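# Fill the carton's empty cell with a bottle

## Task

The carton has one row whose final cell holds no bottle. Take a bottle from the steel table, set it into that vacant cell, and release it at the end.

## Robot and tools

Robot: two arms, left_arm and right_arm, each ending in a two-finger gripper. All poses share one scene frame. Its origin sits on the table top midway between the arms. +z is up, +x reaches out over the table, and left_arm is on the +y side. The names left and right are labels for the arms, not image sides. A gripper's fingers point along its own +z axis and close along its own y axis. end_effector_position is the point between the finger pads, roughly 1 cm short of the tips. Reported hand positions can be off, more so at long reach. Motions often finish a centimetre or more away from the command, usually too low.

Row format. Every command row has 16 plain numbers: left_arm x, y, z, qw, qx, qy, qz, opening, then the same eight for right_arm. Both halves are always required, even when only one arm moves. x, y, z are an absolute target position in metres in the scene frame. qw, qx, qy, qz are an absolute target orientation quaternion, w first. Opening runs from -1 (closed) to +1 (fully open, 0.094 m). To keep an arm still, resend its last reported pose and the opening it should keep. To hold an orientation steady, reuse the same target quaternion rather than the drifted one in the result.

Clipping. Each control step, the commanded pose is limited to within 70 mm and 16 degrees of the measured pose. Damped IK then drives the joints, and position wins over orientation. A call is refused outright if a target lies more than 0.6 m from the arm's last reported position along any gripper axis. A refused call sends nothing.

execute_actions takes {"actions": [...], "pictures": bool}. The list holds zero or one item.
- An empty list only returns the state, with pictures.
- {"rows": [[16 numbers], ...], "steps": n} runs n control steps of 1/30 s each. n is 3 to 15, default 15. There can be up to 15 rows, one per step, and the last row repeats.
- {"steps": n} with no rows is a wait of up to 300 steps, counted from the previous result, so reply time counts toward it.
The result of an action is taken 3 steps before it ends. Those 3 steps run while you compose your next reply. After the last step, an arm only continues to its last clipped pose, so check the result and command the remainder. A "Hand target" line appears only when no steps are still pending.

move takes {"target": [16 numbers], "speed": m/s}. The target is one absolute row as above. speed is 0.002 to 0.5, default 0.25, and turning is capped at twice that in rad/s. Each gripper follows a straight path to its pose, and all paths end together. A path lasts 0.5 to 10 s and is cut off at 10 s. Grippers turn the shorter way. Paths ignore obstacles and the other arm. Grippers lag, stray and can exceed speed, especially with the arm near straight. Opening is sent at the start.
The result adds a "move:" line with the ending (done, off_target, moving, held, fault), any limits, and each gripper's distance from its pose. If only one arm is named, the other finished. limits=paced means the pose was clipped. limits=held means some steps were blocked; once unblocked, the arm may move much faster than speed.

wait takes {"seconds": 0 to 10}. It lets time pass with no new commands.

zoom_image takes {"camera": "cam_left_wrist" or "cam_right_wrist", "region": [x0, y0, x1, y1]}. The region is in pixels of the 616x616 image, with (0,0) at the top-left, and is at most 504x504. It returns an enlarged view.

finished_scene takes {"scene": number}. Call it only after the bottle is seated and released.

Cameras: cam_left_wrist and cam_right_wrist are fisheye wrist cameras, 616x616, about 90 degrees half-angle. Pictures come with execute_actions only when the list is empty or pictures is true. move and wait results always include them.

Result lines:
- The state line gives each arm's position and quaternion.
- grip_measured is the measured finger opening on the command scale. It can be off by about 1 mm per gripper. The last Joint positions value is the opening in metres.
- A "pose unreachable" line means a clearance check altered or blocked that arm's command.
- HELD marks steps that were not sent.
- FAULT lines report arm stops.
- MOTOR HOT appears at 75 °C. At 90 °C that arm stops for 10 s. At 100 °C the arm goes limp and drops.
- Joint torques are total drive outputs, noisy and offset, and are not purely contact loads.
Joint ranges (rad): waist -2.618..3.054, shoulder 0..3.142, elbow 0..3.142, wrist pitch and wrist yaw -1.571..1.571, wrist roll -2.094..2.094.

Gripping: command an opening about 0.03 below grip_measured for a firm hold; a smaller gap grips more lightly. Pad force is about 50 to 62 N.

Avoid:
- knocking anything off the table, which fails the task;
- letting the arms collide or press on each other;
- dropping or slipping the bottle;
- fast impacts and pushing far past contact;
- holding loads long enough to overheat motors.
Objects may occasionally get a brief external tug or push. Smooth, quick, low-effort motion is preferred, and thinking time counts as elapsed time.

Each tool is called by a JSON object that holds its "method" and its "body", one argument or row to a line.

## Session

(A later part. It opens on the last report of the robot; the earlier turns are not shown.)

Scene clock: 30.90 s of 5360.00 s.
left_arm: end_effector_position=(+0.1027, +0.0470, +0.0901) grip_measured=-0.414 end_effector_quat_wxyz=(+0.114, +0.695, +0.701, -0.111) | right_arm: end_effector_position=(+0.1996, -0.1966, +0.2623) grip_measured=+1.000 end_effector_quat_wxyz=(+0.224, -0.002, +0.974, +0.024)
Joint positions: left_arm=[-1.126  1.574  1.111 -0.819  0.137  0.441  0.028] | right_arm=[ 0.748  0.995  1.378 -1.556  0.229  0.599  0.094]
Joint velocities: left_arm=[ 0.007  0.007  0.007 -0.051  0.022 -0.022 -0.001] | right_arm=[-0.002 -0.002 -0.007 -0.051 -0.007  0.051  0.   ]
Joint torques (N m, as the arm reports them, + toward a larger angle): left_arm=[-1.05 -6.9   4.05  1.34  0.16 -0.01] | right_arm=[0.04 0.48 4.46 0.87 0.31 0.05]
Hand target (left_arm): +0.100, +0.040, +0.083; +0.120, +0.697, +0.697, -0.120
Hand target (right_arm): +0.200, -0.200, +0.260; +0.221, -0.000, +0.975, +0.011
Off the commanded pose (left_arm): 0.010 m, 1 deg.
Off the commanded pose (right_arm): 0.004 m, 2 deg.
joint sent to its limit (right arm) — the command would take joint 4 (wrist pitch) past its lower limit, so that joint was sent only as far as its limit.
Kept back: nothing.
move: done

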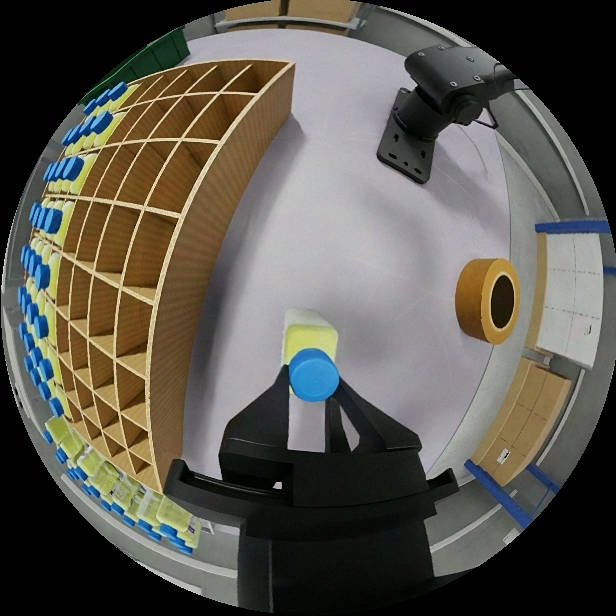

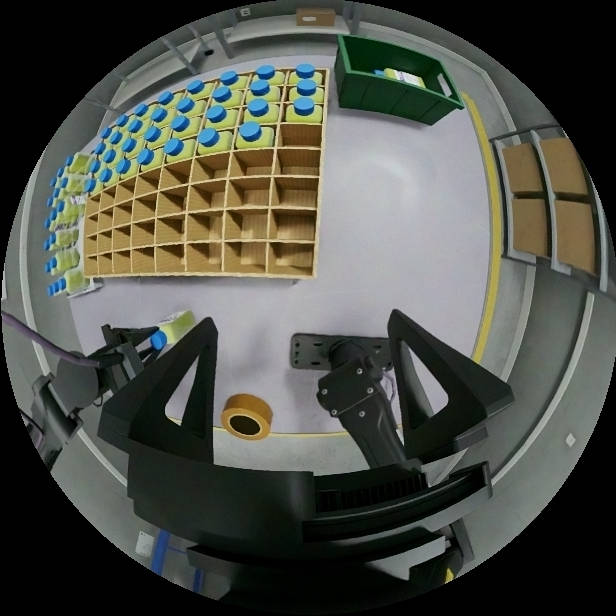

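{"method": "move", "body": {
  "target": [0.10,0.04,0.092,0.12,0.696,0.696,-0.12,0.2, 0.2,-0.2,0.26,0.22,0,0.975,0.01,1],
  "speed": 0.02
}}

{"method": "move", "body": {
  "target": [0.10,0.08,0.18,0.12,0.696,0.696,-0.12,0.2, 0.2,-0.2,0.26,0.22,0,0.975,0.01,1],
  "speed": 0.15
}}

{"method": "move", "body": {
  "target": [0.2,0.36,0.24,0.25,0,0.968,0,0.2, 0.15,-0.1,0.2,0.12,0,0.993,0,0.4],
  "speed": 0.3
}}

{"method": "move", "body": {
  "target": [0.2,0.36,0.24,0.25,0,0.968,0,0.2, 0.10,0.042,0.15,0.087,0,0.996,0,0.4],
  "speed": 0.2
}}

Scene clock: 32.13 s of 5360.00 s.
left_arm: end_effector_position=(+0.1030, +0.0465, +0.0896) grip_measured=+0.198 end_effector_quat_wxyz=(+0.114, +0.695, +0.701, -0.111) | right_arm: end_effector_position=(+0.1996, -0.1966, +0.2623) grip_measured=+1.000 end_effector_quat_wxyz=(+0.224, -0.002, +0.974, +0.024)
Joint positions: left_arm=[-1.126  1.576  1.111 -0.816  0.137  0.441  0.056] | right_arm=[ 0.748  0.995  1.378 -1.556  0.229  0.599  0.094]
Joint velocities: left_arm=[-0.017  0.002  0.017  0.051  0.081  0.007 -0.   ] | right_arm=[ 0.012 -0.002 -0.007 -0.022 -0.022  0.037  0.   ]
Joint torques (N m, as the arm reports them, + toward a larger angle): left_arm=[-1.03 -7.77  6.36  0.98  0.17  0.  ] | right_arm=[0.06 0.51 4.58 0.88 0.32 0.02]
Hand target (left_arm): +0.100, +0.040, +0.092; +0.120, +0.697, +0.697, -0.120
Hand target (right_arm): +0.200, -0.200, +0.260; +0.221, -0.000, +0.975, +0.011
Off the commanded pose (left_arm): 0.008 m, 1 deg.
Off the commanded pose (right_arm): 0.004 m, 2 deg.
joint sent to its limit (right arm) — the command would take joint 4 (wrist pitch) past its lower limit, so that joint was sent only as far as its limit.
Kept back: nothing.
move: done

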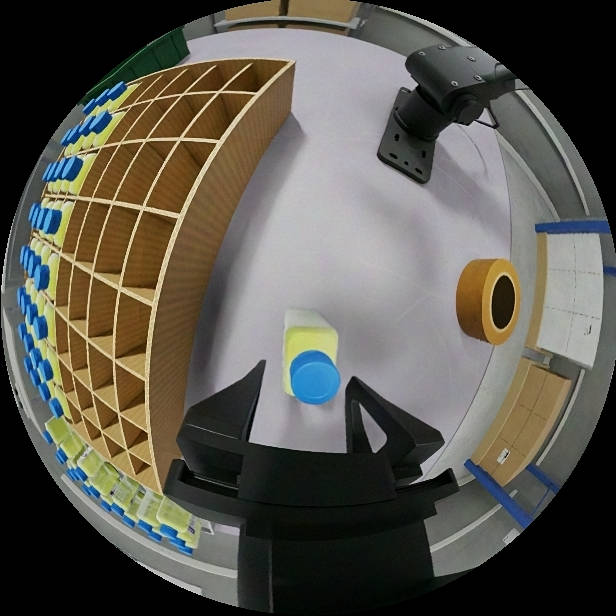

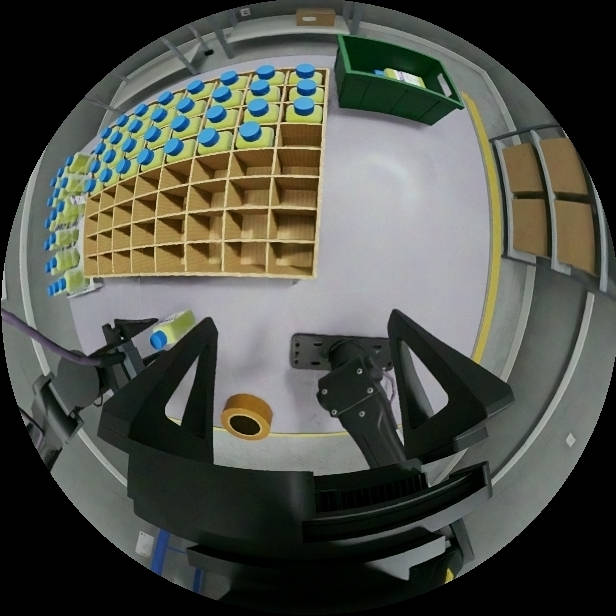

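Scene clock: 33.43 s of 5360.00 s.
left_arm: end_effector_position=(+0.0977, +0.0818, +0.1672) grip_measured=+0.198 end_effector_quat_wxyz=(+0.104, +0.699, +0.699, -0.111) | right_arm: end_effector_position=(+0.1996, -0.1966, +0.2623) grip_measured=+1.000 end_effector_quat_wxyz=(+0.224, -0.002, +0.974, +0.024)
Joint positions: left_arm=[-1.078  1.45   1.307 -1.167  0.158  0.498  0.056] | right_arm=[ 0.748  0.995  1.378 -1.556  0.229  0.599  0.094]
Joint velocities: left_arm=[-0.007 -0.002 -0.007 -0.007  0.037  0.051 -0.   ] | right_arm=[-0.022 -0.022  0.002  0.007 -0.007 -0.007  0.   ]
Joint torques (N m, as the arm reports them, + toward a larger angle): left_arm=[ 1.16 -7.77  8.03  0.75  0.18  0.1 ] | right_arm=[0.11 0.5  4.59 0.87 0.32 0.06]
Hand target (left_arm): +0.100, +0.080, +0.180; +0.120, +0.697, +0.697, -0.120
Hand target (right_arm): +0.200, -0.200, +0.260; +0.221, -0.000, +0.975, +0.011
Off the commanded pose (left_arm): 0.013 m, 2 deg.
Off the commanded pose (right_arm): 0.004 m, 2 deg.
joint sent to its limit (right arm) — the command would take joint 4 (wrist pitch) past its lower limit, so that joint was sent only as far as its limit.
Kept back: nothing.
move: off_target (left_arm)

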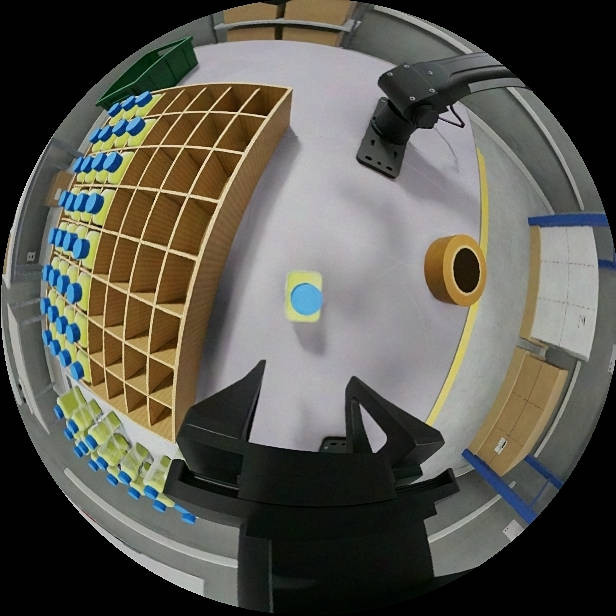

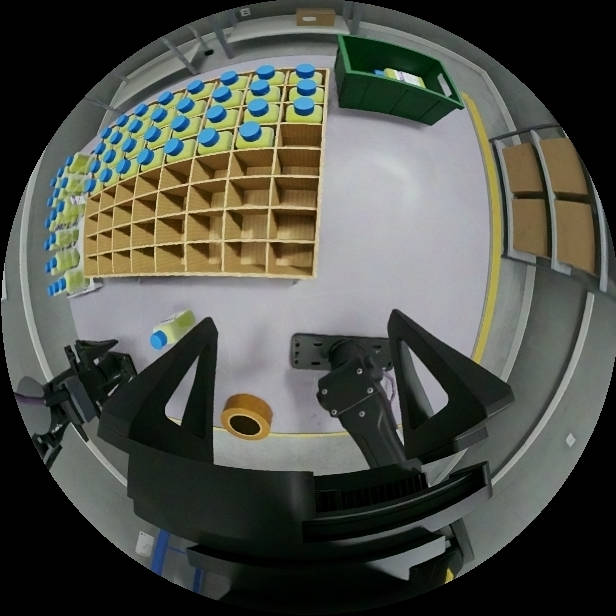

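Scene clock: 36.63 s of 5360.00 s.
left_arm: end_effector_position=(+0.1966, +0.3519, +0.2309) grip_measured=+0.198 end_effector_quat_wxyz=(+0.234, +0.007, +0.972, -0.008) | right_arm: end_effector_position=(+0.1492, -0.1020, +0.2059) grip_measured=+0.403 end_effector_quat_wxyz=(+0.123, +0.002, +0.992, +0.003)
Joint positions: left_arm=[-0.052  1.031  1.229 -1.296  0.007 -0.013  0.056] | right_arm=[ 1.272  1.247  1.329 -1.551  0.225  1.167  0.066]
Joint velocities: left_arm=[ 0.007 -0.017 -0.002 -0.022  0.037  0.007 -0.001] | right_arm=[ 0.002  0.002 -0.007  0.007 -0.037  0.022 -0.001]
Joint torques (N m, as the arm reports them, + toward a larger angle): left_arm=[ 1.08 -1.08  8.09  1.2  -0.05  0.03] | right_arm=[ 0.96 -2.12  3.36  0.62  0.13  0.08]
Hand target (left_arm): +0.202, +0.355, +0.239; +0.247, -0.001, +0.969, -0.005
Hand target (right_arm): +0.147, -0.100, +0.199; +0.119, +0.001, +0.993, -0.002
Off the commanded pose (left_arm): 0.013 m, 2 deg.
Off the commanded pose (right_arm): 0.006 m, 0 deg.
Kept back: nothing.
move: off_target (left_arm)

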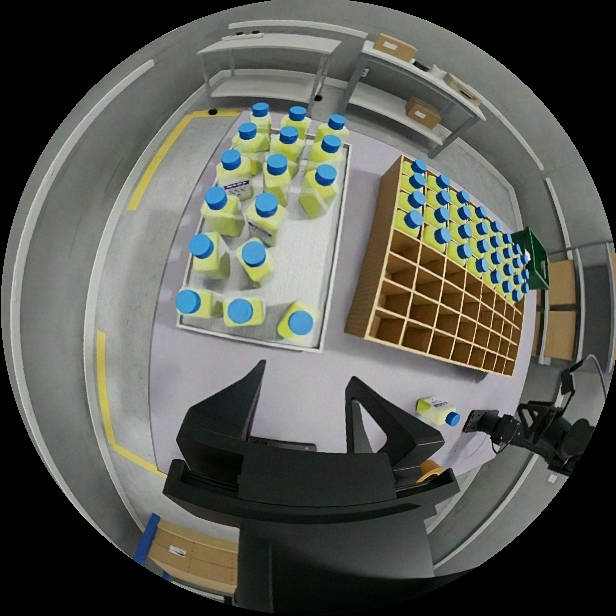

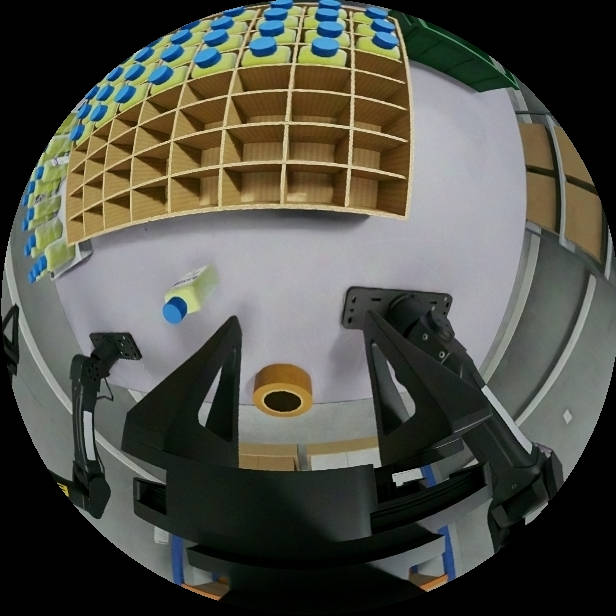

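Scene clock: 37.93 s of 5360.00 s.
left_arm: end_effector_position=(+0.1967, +0.3565, +0.2309) grip_measured=+0.198 end_effector_quat_wxyz=(+0.234, +0.003, +0.972, -0.004) | right_arm: end_effector_position=(+0.0993, +0.0326, +0.1413) grip_measured=+0.403 end_effector_quat_wxyz=(+0.085, -0.003, +0.996, -0.021)
Joint positions: left_arm=[-0.032  1.031  1.229 -1.296  0.007 -0.001  0.056] | right_arm=[ 1.561  1.732  1.523 -1.384  0.175  1.458  0.066]
Joint velocities: left_arm=[-0.017  0.002 -0.002 -0.022 -0.066 -0.037  0.   ] | right_arm=[ 0.002 -0.017  0.007  0.022 -0.051  0.081 -0.001]
Joint torques (N m, as the arm reports them, + toward a larger angle): left_arm=[ 1.14 -2.06  7.7   1.18 -0.04  0.12] | right_arm=[ 0.63 -7.4   7.09  0.34  0.08  0.08]
Hand target (left_arm): +0.200, +0.360, +0.240; +0.250, +0.000, +0.968, -0.000
Hand target (right_arm): +0.098, +0.041, +0.148; +0.087, +0.000, +0.996, -0.001
Off the commanded pose (left_arm): 0.010 m, 2 deg.
Off the commanded pose (right_arm): 0.013 m, 2 deg.
Kept back: nothing.
move: off_target (right_arm)

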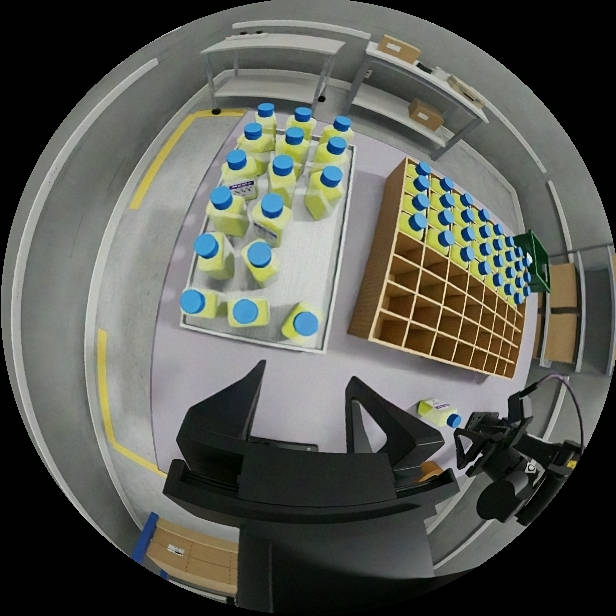

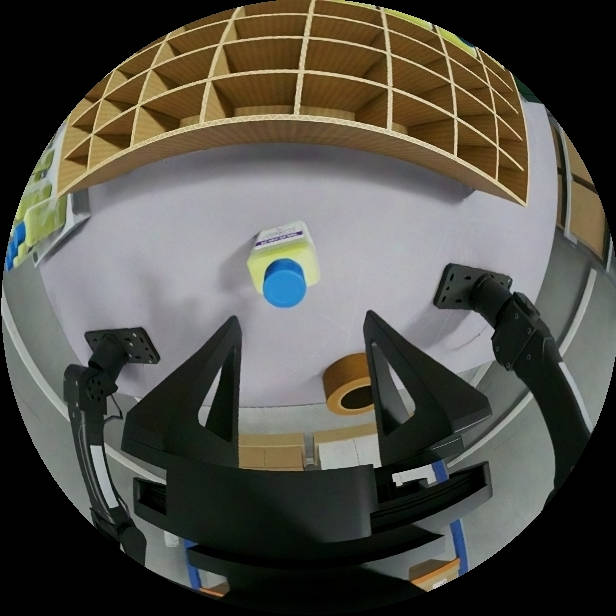

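{"method": "move", "body": {
  "target": [0.2,0.36,0.24,0.25,0,0.968,0,0.2, 0.102,0.053,0.125,0.086,-0.13,0.987,0.011,0.4],
  "speed": 0.08
}}

Scene clock: 40.20 s of 5360.00 s.
left_arm: end_effector_position=(+0.1967, +0.3565, +0.2309) grip_measured=+0.198 end_effector_quat_wxyz=(+0.234, +0.003, +0.972, -0.004) | right_arm: end_effector_position=(+0.0996, +0.0526, +0.1281) grip_measured=+0.403 end_effector_quat_wxyz=(+0.087, -0.129, +0.988, +0.009)
Joint positions: left_arm=[-0.032  1.031  1.229 -1.296  0.007 -0.001  0.056] | right_arm=[ 1.561  1.732  1.471 -1.25   0.164  1.197  0.066]
Joint velocities: left_arm=[-0.027 -0.022 -0.012 -0.022  0.11  -0.051 -0.001] | right_arm=[-0.012 -0.012  0.007  0.007 -0.051 -0.051  0.001]
Joint torques (N m, as the arm reports them, + toward a larger angle): left_arm=[ 1.21 -2.15  7.72  1.18 -0.03  0.08] | right_arm=[-0.68 -7.53  4.32  0.57  0.06 -0.09]
Hand target (left_arm): +0.200, +0.360, +0.240; +0.250, -0.000, +0.968, +0.000
Hand target (right_arm): +0.102, +0.053, +0.125; +0.086, -0.130, +0.988, +0.011
Off the commanded pose (left_arm): 0.010 m, 2 deg.
Off the commanded pose (right_arm): 0.004 m, 0 deg.
Kept back: nothing.
move: done

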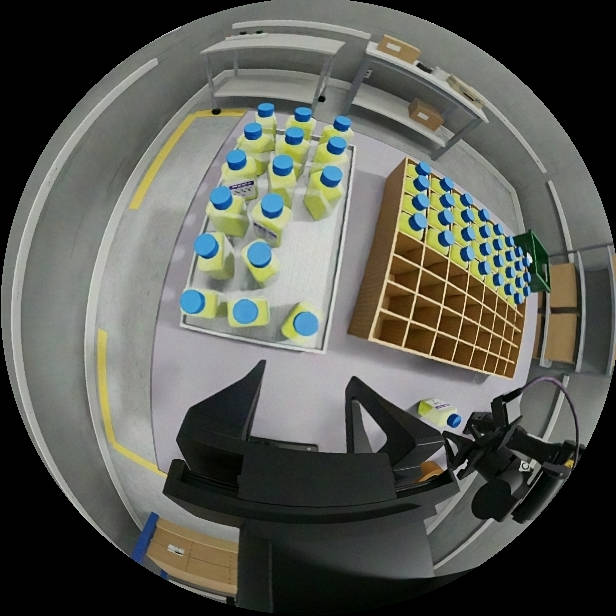

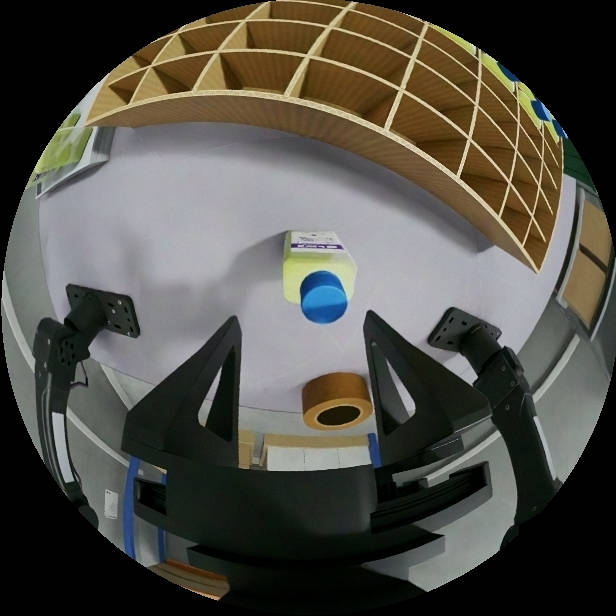

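{"method": "move", "body": {
  "target": [0.2,0.36,0.24,0.25,0,0.968,0,0.2, 0.104,0.040,0.10,0.086,-0.13,0.987,0.011,0.4],
  "speed": 0.04
}}

Scene clock: 41.67 s of 5360.00 s.
left_arm: end_effector_position=(+0.1967, +0.3565, +0.2309) grip_measured=+0.198 end_effector_quat_wxyz=(+0.234, +0.003, +0.972, -0.004) | right_arm: end_effector_position=(+0.1014, +0.0395, +0.0970) grip_measured=+0.403 end_effector_quat_wxyz=(+0.084, -0.132, +0.988, -0.002)
Joint positions: left_arm=[-0.032  1.031  1.229 -1.296  0.007 -0.001  0.056] | right_arm=[ 1.551  1.713  1.326 -1.144  0.164  1.184  0.066]
Joint velocities: left_arm=[-0.017 -0.027  0.007  0.066 -0.007  0.022 -0.001] | right_arm=[-0.002  0.007  0.007  0.037  0.081  0.007  0.   ]
Joint torques (N m, as the arm reports them, + toward a larger angle): left_arm=[ 1.18 -2.14  7.74  1.15 -0.03  0.1 ] | right_arm=[-0.83 -8.86  4.28  0.5   0.09 -0.1 ]
Hand target (left_arm): +0.200, +0.360, +0.240; +0.250, -0.000, +0.968, +0.000
Hand target (right_arm): +0.104, +0.040, +0.100; +0.086, -0.130, +0.988, +0.011
Off the commanded pose (left_arm): 0.010 m, 2 deg.
Off the commanded pose (right_arm): 0.004 m, 1 deg.
Kept back: nothing.
move: done

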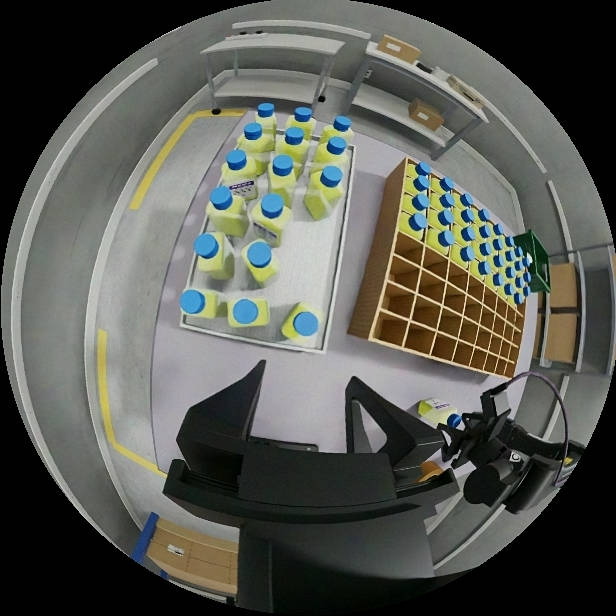

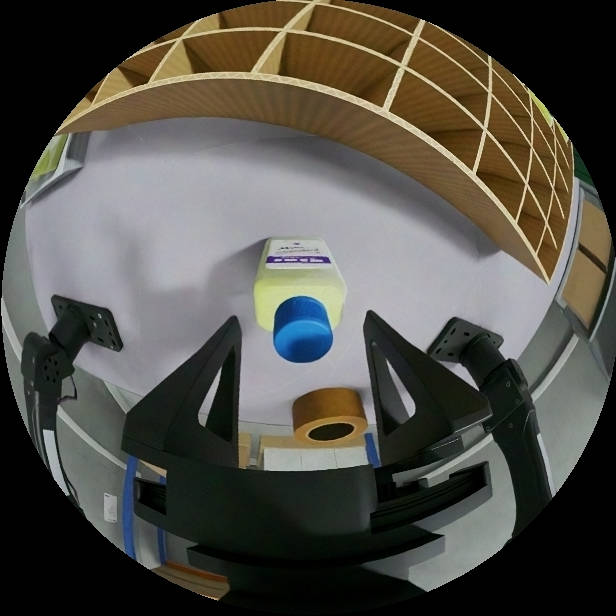

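{"method": "move", "body": {
  "target": [0.2,0.36,0.24,0.25,0,0.968,0,0.2, 0.104,0.040,0.098,0.086,-0.13,0.987,0.011,-0.46],
  "speed": 0.02
}}

Scene clock: 42.97 s of 5360.00 s.
left_arm: end_effector_position=(+0.1967, +0.3565, +0.2309) grip_measured=+0.198 end_effector_quat_wxyz=(+0.234, +0.003, +0.972, -0.004) | right_arm: end_effector_position=(+0.1013, +0.0403, +0.0974) grip_measured=-0.450 end_effector_quat_wxyz=(+0.084, -0.132, +0.988, +0.000)
Joint positions: left_arm=[-0.032  1.031  1.229 -1.296  0.007 -0.001  0.056] | right_arm=[ 1.551  1.712  1.326 -1.141  0.163  1.183  0.026]
Joint velocities: left_arm=[-0.002 -0.007  0.007 -0.066 -0.051 -0.066  0.   ] | right_arm=[ 0.002 -0.002  0.002 -0.022 -0.022 -0.007 -0.001]
Joint torques (N m, as the arm reports them, + toward a larger angle): left_arm=[ 1.18 -2.1   7.72  1.16 -0.03  0.09] | right_arm=[-0.79 -8.63  3.73  0.57  0.07 -0.1 ]
Hand target (left_arm): +0.200, +0.360, +0.240; +0.250, -0.000, +0.968, +0.000
Hand target (right_arm): +0.104, +0.040, +0.098; +0.086, -0.130, +0.988, +0.011
Off the commanded pose (left_arm): 0.010 m, 2 deg.
Off the commanded pose (right_arm): 0.003 m, 1 deg.
Kept back: nothing.
move: done

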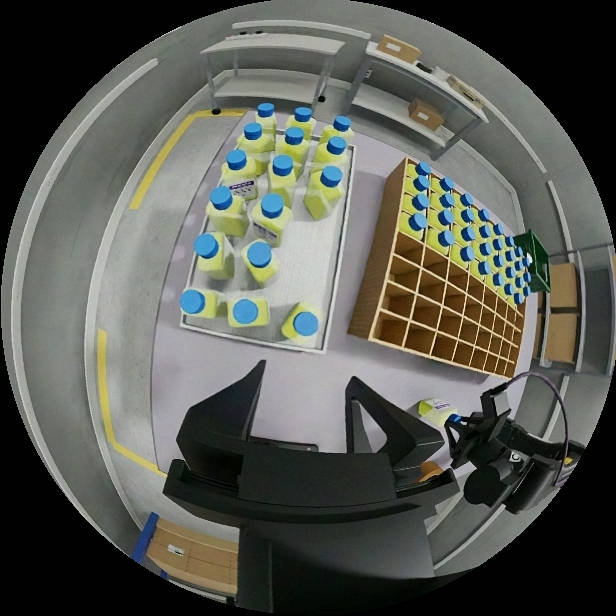

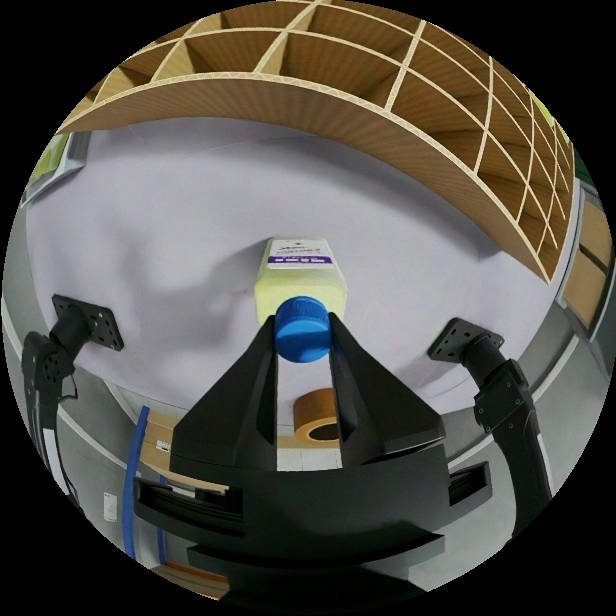

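{"method": "move", "body": {
  "target": [0.2,0.36,0.24,0.25,0,0.968,0,0.2, 0.104,0.03,0.205,0.087,-0.05,0.995,0.005,-0.49],
  "speed": 0.12
}}

{"method": "move", "body": {
  "target": [0.2,0.36,0.24,0.25,0,0.968,0,0.2, 0.36,-0.175,0.21,0.087,0.02,0.996,0,-0.49],
  "speed": 0.2
}}

Scene clock: 44.70 s of 5360.00 s.
left_arm: end_effector_position=(+0.1967, +0.3565, +0.2309) grip_measured=+0.198 end_effector_quat_wxyz=(+0.234, +0.003, +0.972, -0.004) | right_arm: end_effector_position=(+0.1001, +0.0335, +0.1960) grip_measured=-0.470 end_effector_quat_wxyz=(+0.082, -0.059, +0.995, +0.003)
Joint positions: left_arm=[-0.032  1.031  1.229 -1.296  0.007 -0.001  0.056] | right_arm=[ 1.551  1.712  1.72  -1.543  0.161  1.33   0.025]
Joint velocities: left_arm=[ 0.002  0.022 -0.002 -0.022 -0.007  0.007 -0.001] | right_arm=[ 0.002 -0.017 -0.007  0.022 -0.022  0.022 -0.001]
Joint torques (N m, as the arm reports them, + toward a larger angle): left_arm=[ 1.22 -2.11  7.76  1.15 -0.04  0.09] | right_arm=[-0.71 -7.59  7.01  0.15  0.17  0.08]
Hand target (left_arm): +0.200, +0.360, +0.240; +0.250, -0.000, +0.968, +0.000
Hand target (right_arm): +0.104, +0.030, +0.205; +0.087, -0.050, +0.995, +0.007
Off the commanded pose (left_arm): 0.010 m, 2 deg.
Off the commanded pose (right_arm): 0.010 m, 1 deg.
joint sent to its limit (right arm) — the command would take joint 4 (wrist pitch) past its lower limit, so that joint was sent only as far as its limit.
Kept back: nothing.
move: done

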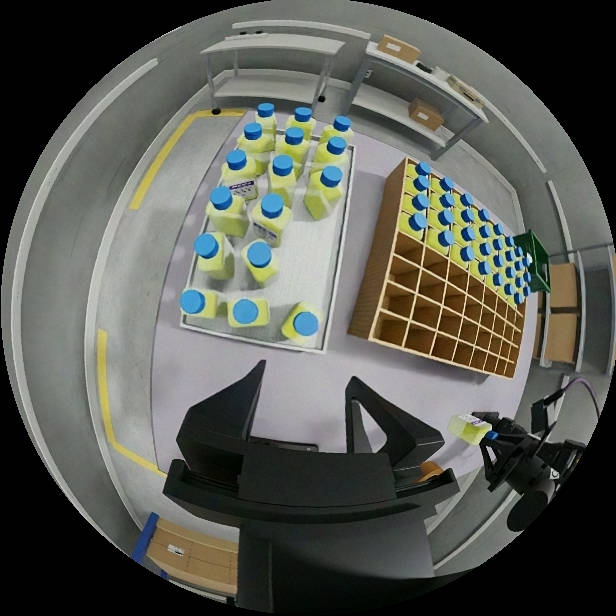

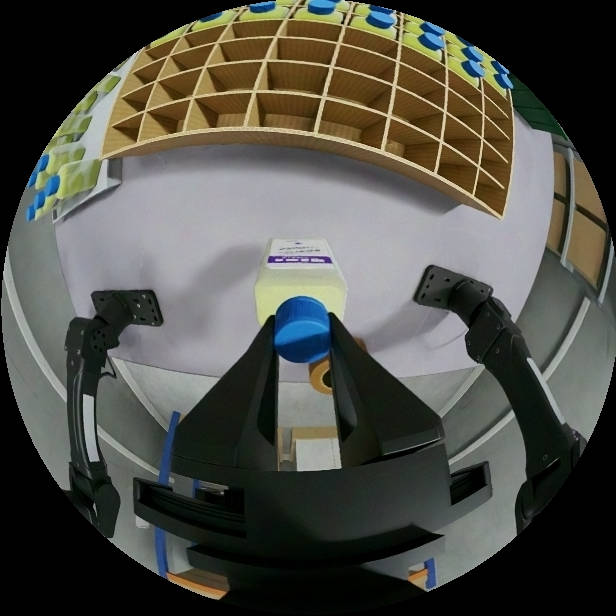

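Scene clock: 46.93 s of 5360.00 s.
left_arm: end_effector_position=(+0.1967, +0.3565, +0.2309) grip_measured=+0.198 end_effector_quat_wxyz=(+0.234, +0.003, +0.972, -0.004) | right_arm: end_effector_position=(+0.3590, -0.1771, +0.2008) grip_measured=-0.470 end_effector_quat_wxyz=(+0.072, +0.023, +0.997, -0.007)
Joint positions: left_arm=[-0.032  1.031  1.229 -1.296  0.007 -0.001  0.056] | right_arm=[ 0.411  1.726  1.756 -1.47   0.061  0.356  0.025]
Joint velocities: left_arm=[ 0.007 -0.017  0.017  0.007 -0.022 -0.051 -0.   ] | right_arm=[-0.007 -0.002 -0.002 -0.007 -0.037 -0.022  0.   ]
Joint torques (N m, as the arm reports them, + toward a larger angle): left_arm=[ 1.22 -2.13  7.73  1.16 -0.03  0.09] | right_arm=[-0.2  -7.33  7.51  0.58 -0.03 -0.09]
Hand target (left_arm): +0.200, +0.360, +0.240; +0.250, +0.000, +0.968, +0.000
Hand target (right_arm): +0.365, -0.175, +0.210; +0.089, +0.020, +0.996, +0.003
Off the commanded pose (left_arm): 0.010 m, 2 deg.
Off the commanded pose (right_arm): 0.009 m, 2 deg.
Kept back: nothing.
move: done

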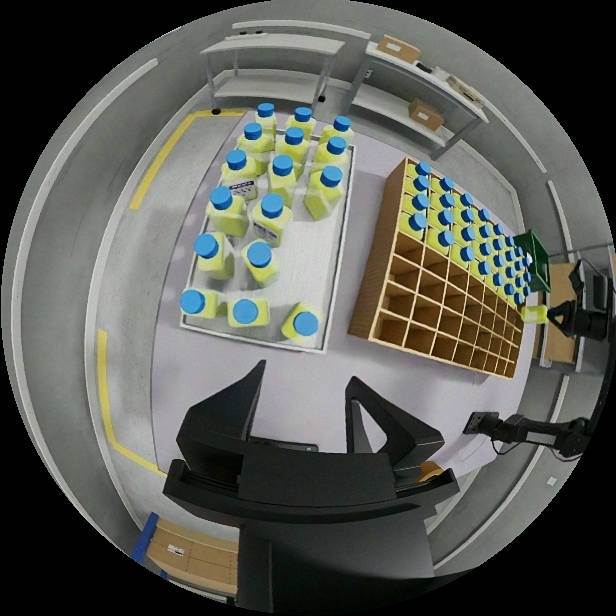

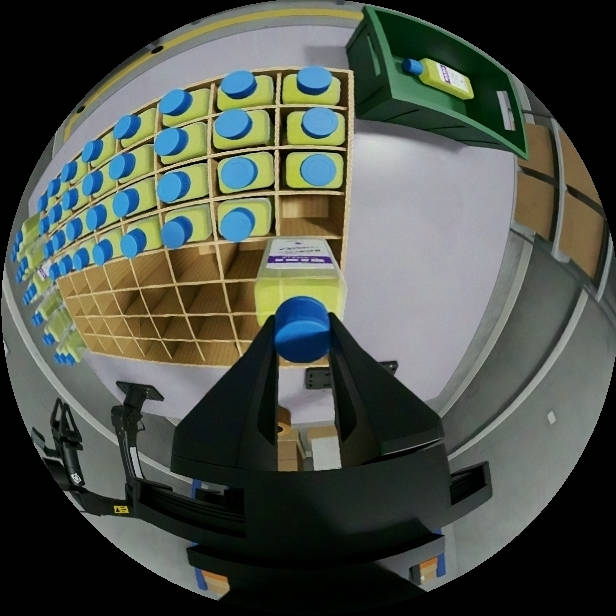

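{"method": "move", "body": {
  "target": [0.2,0.36,0.24,0.25,0,0.968,0,0.2, 0.39,-0.193,0.2,0.095,0.02,0.995,0,-0.51],
  "speed": 0.05
}}

{"method": "zoom_image", "body": {
  "camera": "cam_right_wrist",
  "region": [170, 130, 420, 380]
}}

Scene clock: 48.20 s of 5360.00 s.
left_arm: end_effector_position=(+0.1967, +0.3565, +0.2309) grip_measured=+0.198 end_effector_quat_wxyz=(+0.234, +0.003, +0.972, -0.004) | right_arm: end_effector_position=(+0.3781, -0.1945, +0.1913) grip_measured=-0.470 end_effector_quat_wxyz=(+0.071, +0.020, +0.997, -0.010)
Joint positions: left_arm=[-0.032  1.031  1.229 -1.296  0.007 -0.001  0.056] | right_arm=[ 0.345  1.773  1.773 -1.439  0.057  0.284  0.025]
Joint velocities: left_arm=[-0.002 -0.007  0.022 -0.051 -0.007  0.007  0.001] | right_arm=[-0.002 -0.007 -0.002  0.051  0.037 -0.066  0.   ]
Joint torques (N m, as the arm reports them, + toward a larger angle): left_arm=[ 1.16 -2.11  7.74  1.15 -0.05  0.09] | right_arm=[-0.68 -7.47  7.58  0.75 -0.04 -0.08]
Hand target (left_arm): +0.200, +0.360, +0.240; +0.250, -0.000, +0.968, +0.000
Hand target (right_arm): +0.390, -0.193, +0.200; +0.095, +0.020, +0.995, -0.000
Off the commanded pose (left_arm): 0.010 m, 2 deg.
Off the commanded pose (right_arm): 0.015 m, 3 deg.
Kept back: nothing.
move: off_target (right_arm)

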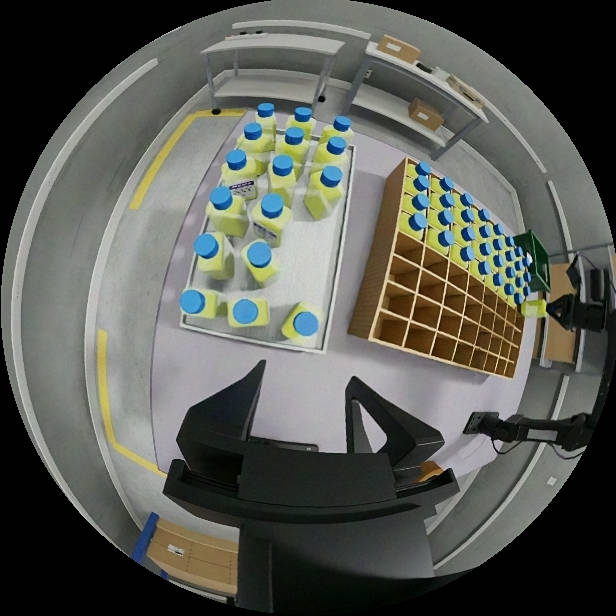

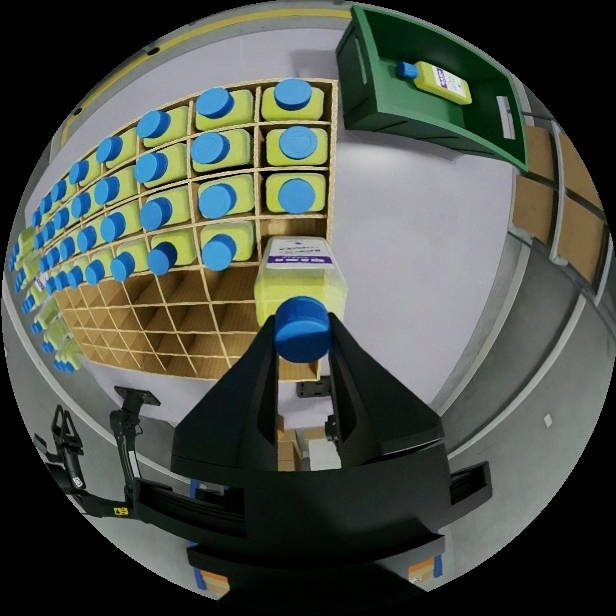

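Region (170, 130, 420, 380) of cam_right_wrist's 616x616 image, scaled by 2.016, with more detail than that image has.

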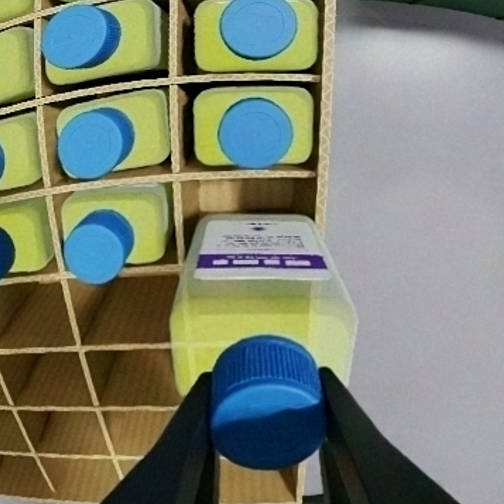

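{"method": "move", "body": {
  "target": [0.2,0.36,0.24,0.25,0,0.968,0,0.2, 0.39,-0.19,0.182,0.09,0.02,0.996,0,-0.51],
  "speed": 0.02
}}

{"method": "zoom_image", "body": {
  "camera": "cam_right_wrist",
  "region": [170, 130, 420, 380]
}}

Scene clock: 49.77 s of 5360.00 s.
left_arm: end_effector_position=(+0.1967, +0.3565, +0.2309) grip_measured=+0.198 end_effector_quat_wxyz=(+0.234, +0.003, +0.972, -0.004) | right_arm: end_effector_position=(+0.3852, -0.1923, +0.1834) grip_measured=-0.470 end_effector_quat_wxyz=(+0.081, +0.020, +0.996, -0.006)
Joint positions: left_arm=[-0.032  1.031  1.229 -1.296  0.007 -0.001  0.056] | right_arm=[ 0.345  1.773  1.738 -1.382  0.055  0.282  0.025]
Joint velocities: left_arm=[-0.017 -0.002  0.007 -0.022 -0.051 -0.095  0.001] | right_arm=[-0.002 -0.007  0.002 -0.037  0.095  0.022  0.   ]
Joint torques (N m, as the arm reports them, + toward a larger angle): left_arm=[ 1.2  -2.13  7.71  1.16 -0.05  0.09] | right_arm=[-0.02 -7.77  4.64  0.76 -0.05  0.01]
Hand target (left_arm): +0.200, +0.360, +0.240; +0.250, -0.000, +0.968, +0.000
Hand target (right_arm): +0.390, -0.190, +0.182; +0.090, +0.020, +0.996, -0.000
Off the commanded pose (left_arm): 0.010 m, 2 deg.
Off the commanded pose (right_arm): 0.005 m, 1 deg.
Kept back: nothing.
move: done

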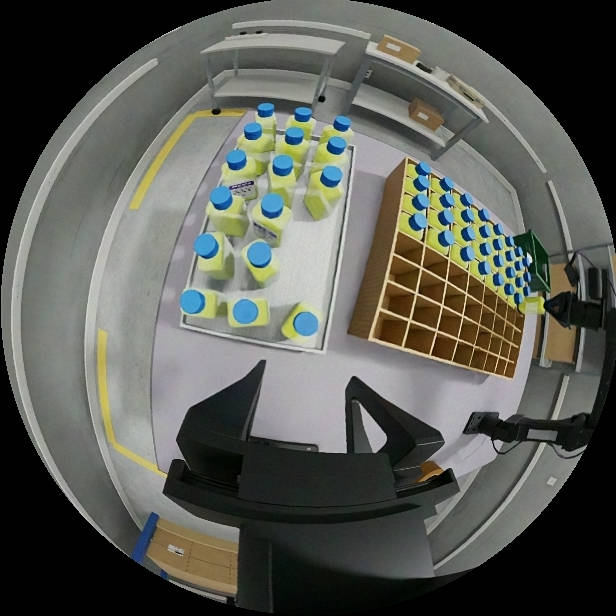

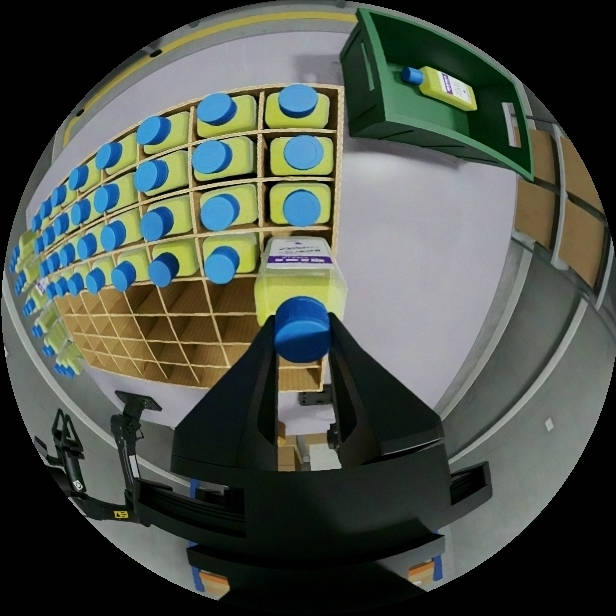

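Region (170, 130, 420, 380) of cam_right_wrist's 616x616 image, scaled by 2.016, with more detail than that image has.

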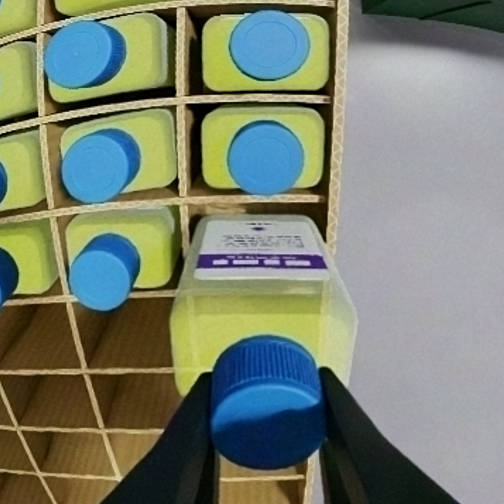

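Well aligned. Descend.

{"method": "move", "body": {
  "target": [0.2,0.36,0.24,0.25,0,0.968,0,0.2, 0.388,-0.192,0.15,0.09,0.02,0.996,0,-0.51],
  "speed": 0.025
}}

Scene clock: 51.60 s of 5360.00 s.
left_arm: end_effector_position=(+0.1967, +0.3565, +0.2309) grip_measured=+0.198 end_effector_quat_wxyz=(+0.234, +0.003, +0.972, -0.004) | right_arm: end_effector_position=(+0.3853, -0.1922, +0.1430) grip_measured=-0.471 end_effector_quat_wxyz=(+0.072, +0.019, +0.997, -0.009)
Joint positions: left_arm=[-0.032  1.031  1.229 -1.296  0.007 -0.001  0.056] | right_arm=[ 0.345  1.773  1.579 -1.243  0.054  0.282  0.025]
Joint velocities: left_arm=[-0.017 -0.007  0.002  0.066 -0.037 -0.081  0.   ] | right_arm=[-0.012 -0.032  0.002  0.022 -0.022 -0.022  0.001]
Joint torques (N m, as the arm reports them, + toward a larger angle): left_arm=[ 1.21 -2.13  7.73  1.16 -0.05  0.07] | right_arm=[-0.41 -9.82  4.76  0.74 -0.06 -0.03]
Hand target (left_arm): +0.200, +0.360, +0.240; +0.250, -0.000, +0.968, +0.000
Hand target (right_arm): +0.388, -0.192, +0.150; +0.090, +0.020, +0.996, -0.000
Off the commanded pose (left_arm): 0.010 m, 2 deg.
Off the commanded pose (right_arm): 0.008 m, 2 deg.
Kept back: nothing.
move: done

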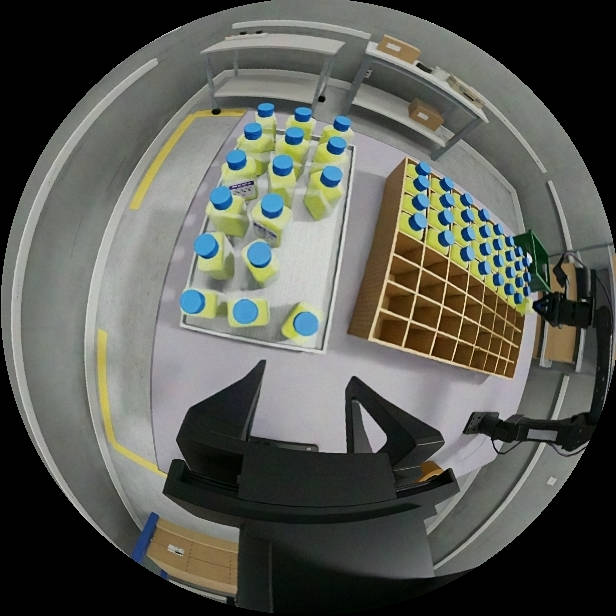

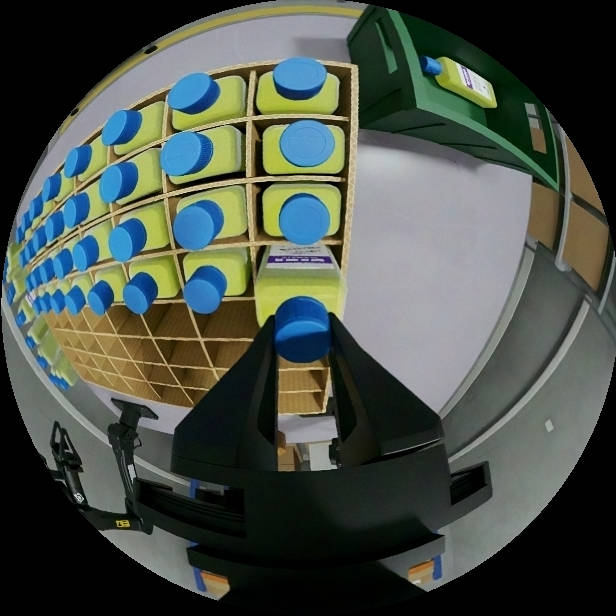

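{"method": "move", "body": {
  "target": [0.2,0.36,0.24,0.25,0,0.968,0,0.2, 0.388,-0.192,0.105,0.09,0.02,0.996,0,-0.51],
  "speed": 0.025
}}

Scene clock: 53.57 s of 5360.00 s.
left_arm: end_effector_position=(+0.1967, +0.3565, +0.2309) grip_measured=+0.198 end_effector_quat_wxyz=(+0.234, +0.003, +0.972, -0.004) | right_arm: end_effector_position=(+0.3854, -0.1922, +0.1014) grip_measured=-0.471 end_effector_quat_wxyz=(+0.075, +0.019, +0.997, -0.008)
Joint positions: left_arm=[-0.032  1.031  1.229 -1.296  0.007 -0.001  0.056] | right_arm=[ 0.345  1.771  1.411 -1.069  0.054  0.282  0.025]
Joint velocities: left_arm=[-0.022 -0.002  0.002 -0.051 -0.066 -0.081 -0.001] | right_arm=[-0.017  0.007  0.007 -0.022 -0.007  0.022  0.001]
Joint torques (N m, as the arm reports them, + toward a larger angle): left_arm=[ 1.24 -2.17  7.68  1.15 -0.04  0.09] | right_arm=[-0.45 -9.41  4.37  0.75 -0.05 -0.05]
Hand target (left_arm): +0.200, +0.360, +0.240; +0.250, -0.000, +0.968, +0.000
Hand target (right_arm): +0.388, -0.192, +0.105; +0.090, +0.020, +0.996, -0.000
Off the commanded pose (left_arm): 0.010 m, 2 deg.
Off the commanded pose (right_arm): 0.004 m, 2 deg.
Kept back: nothing.
move: done

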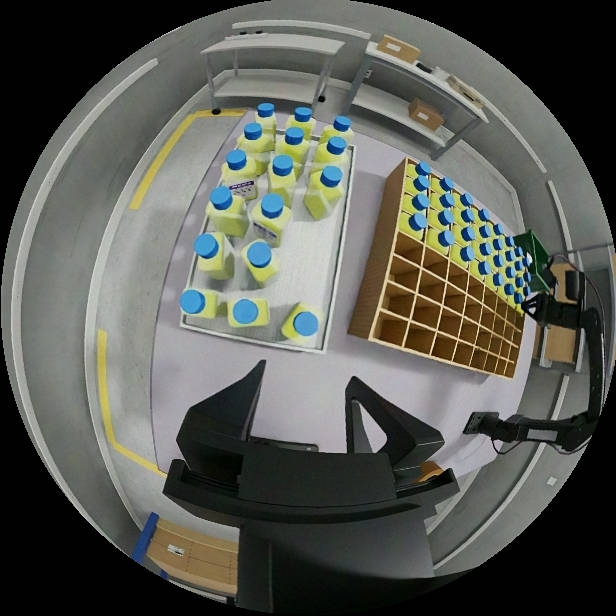

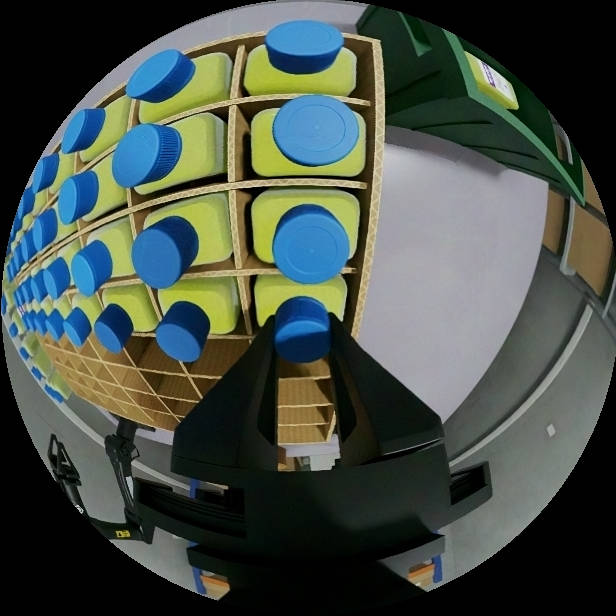

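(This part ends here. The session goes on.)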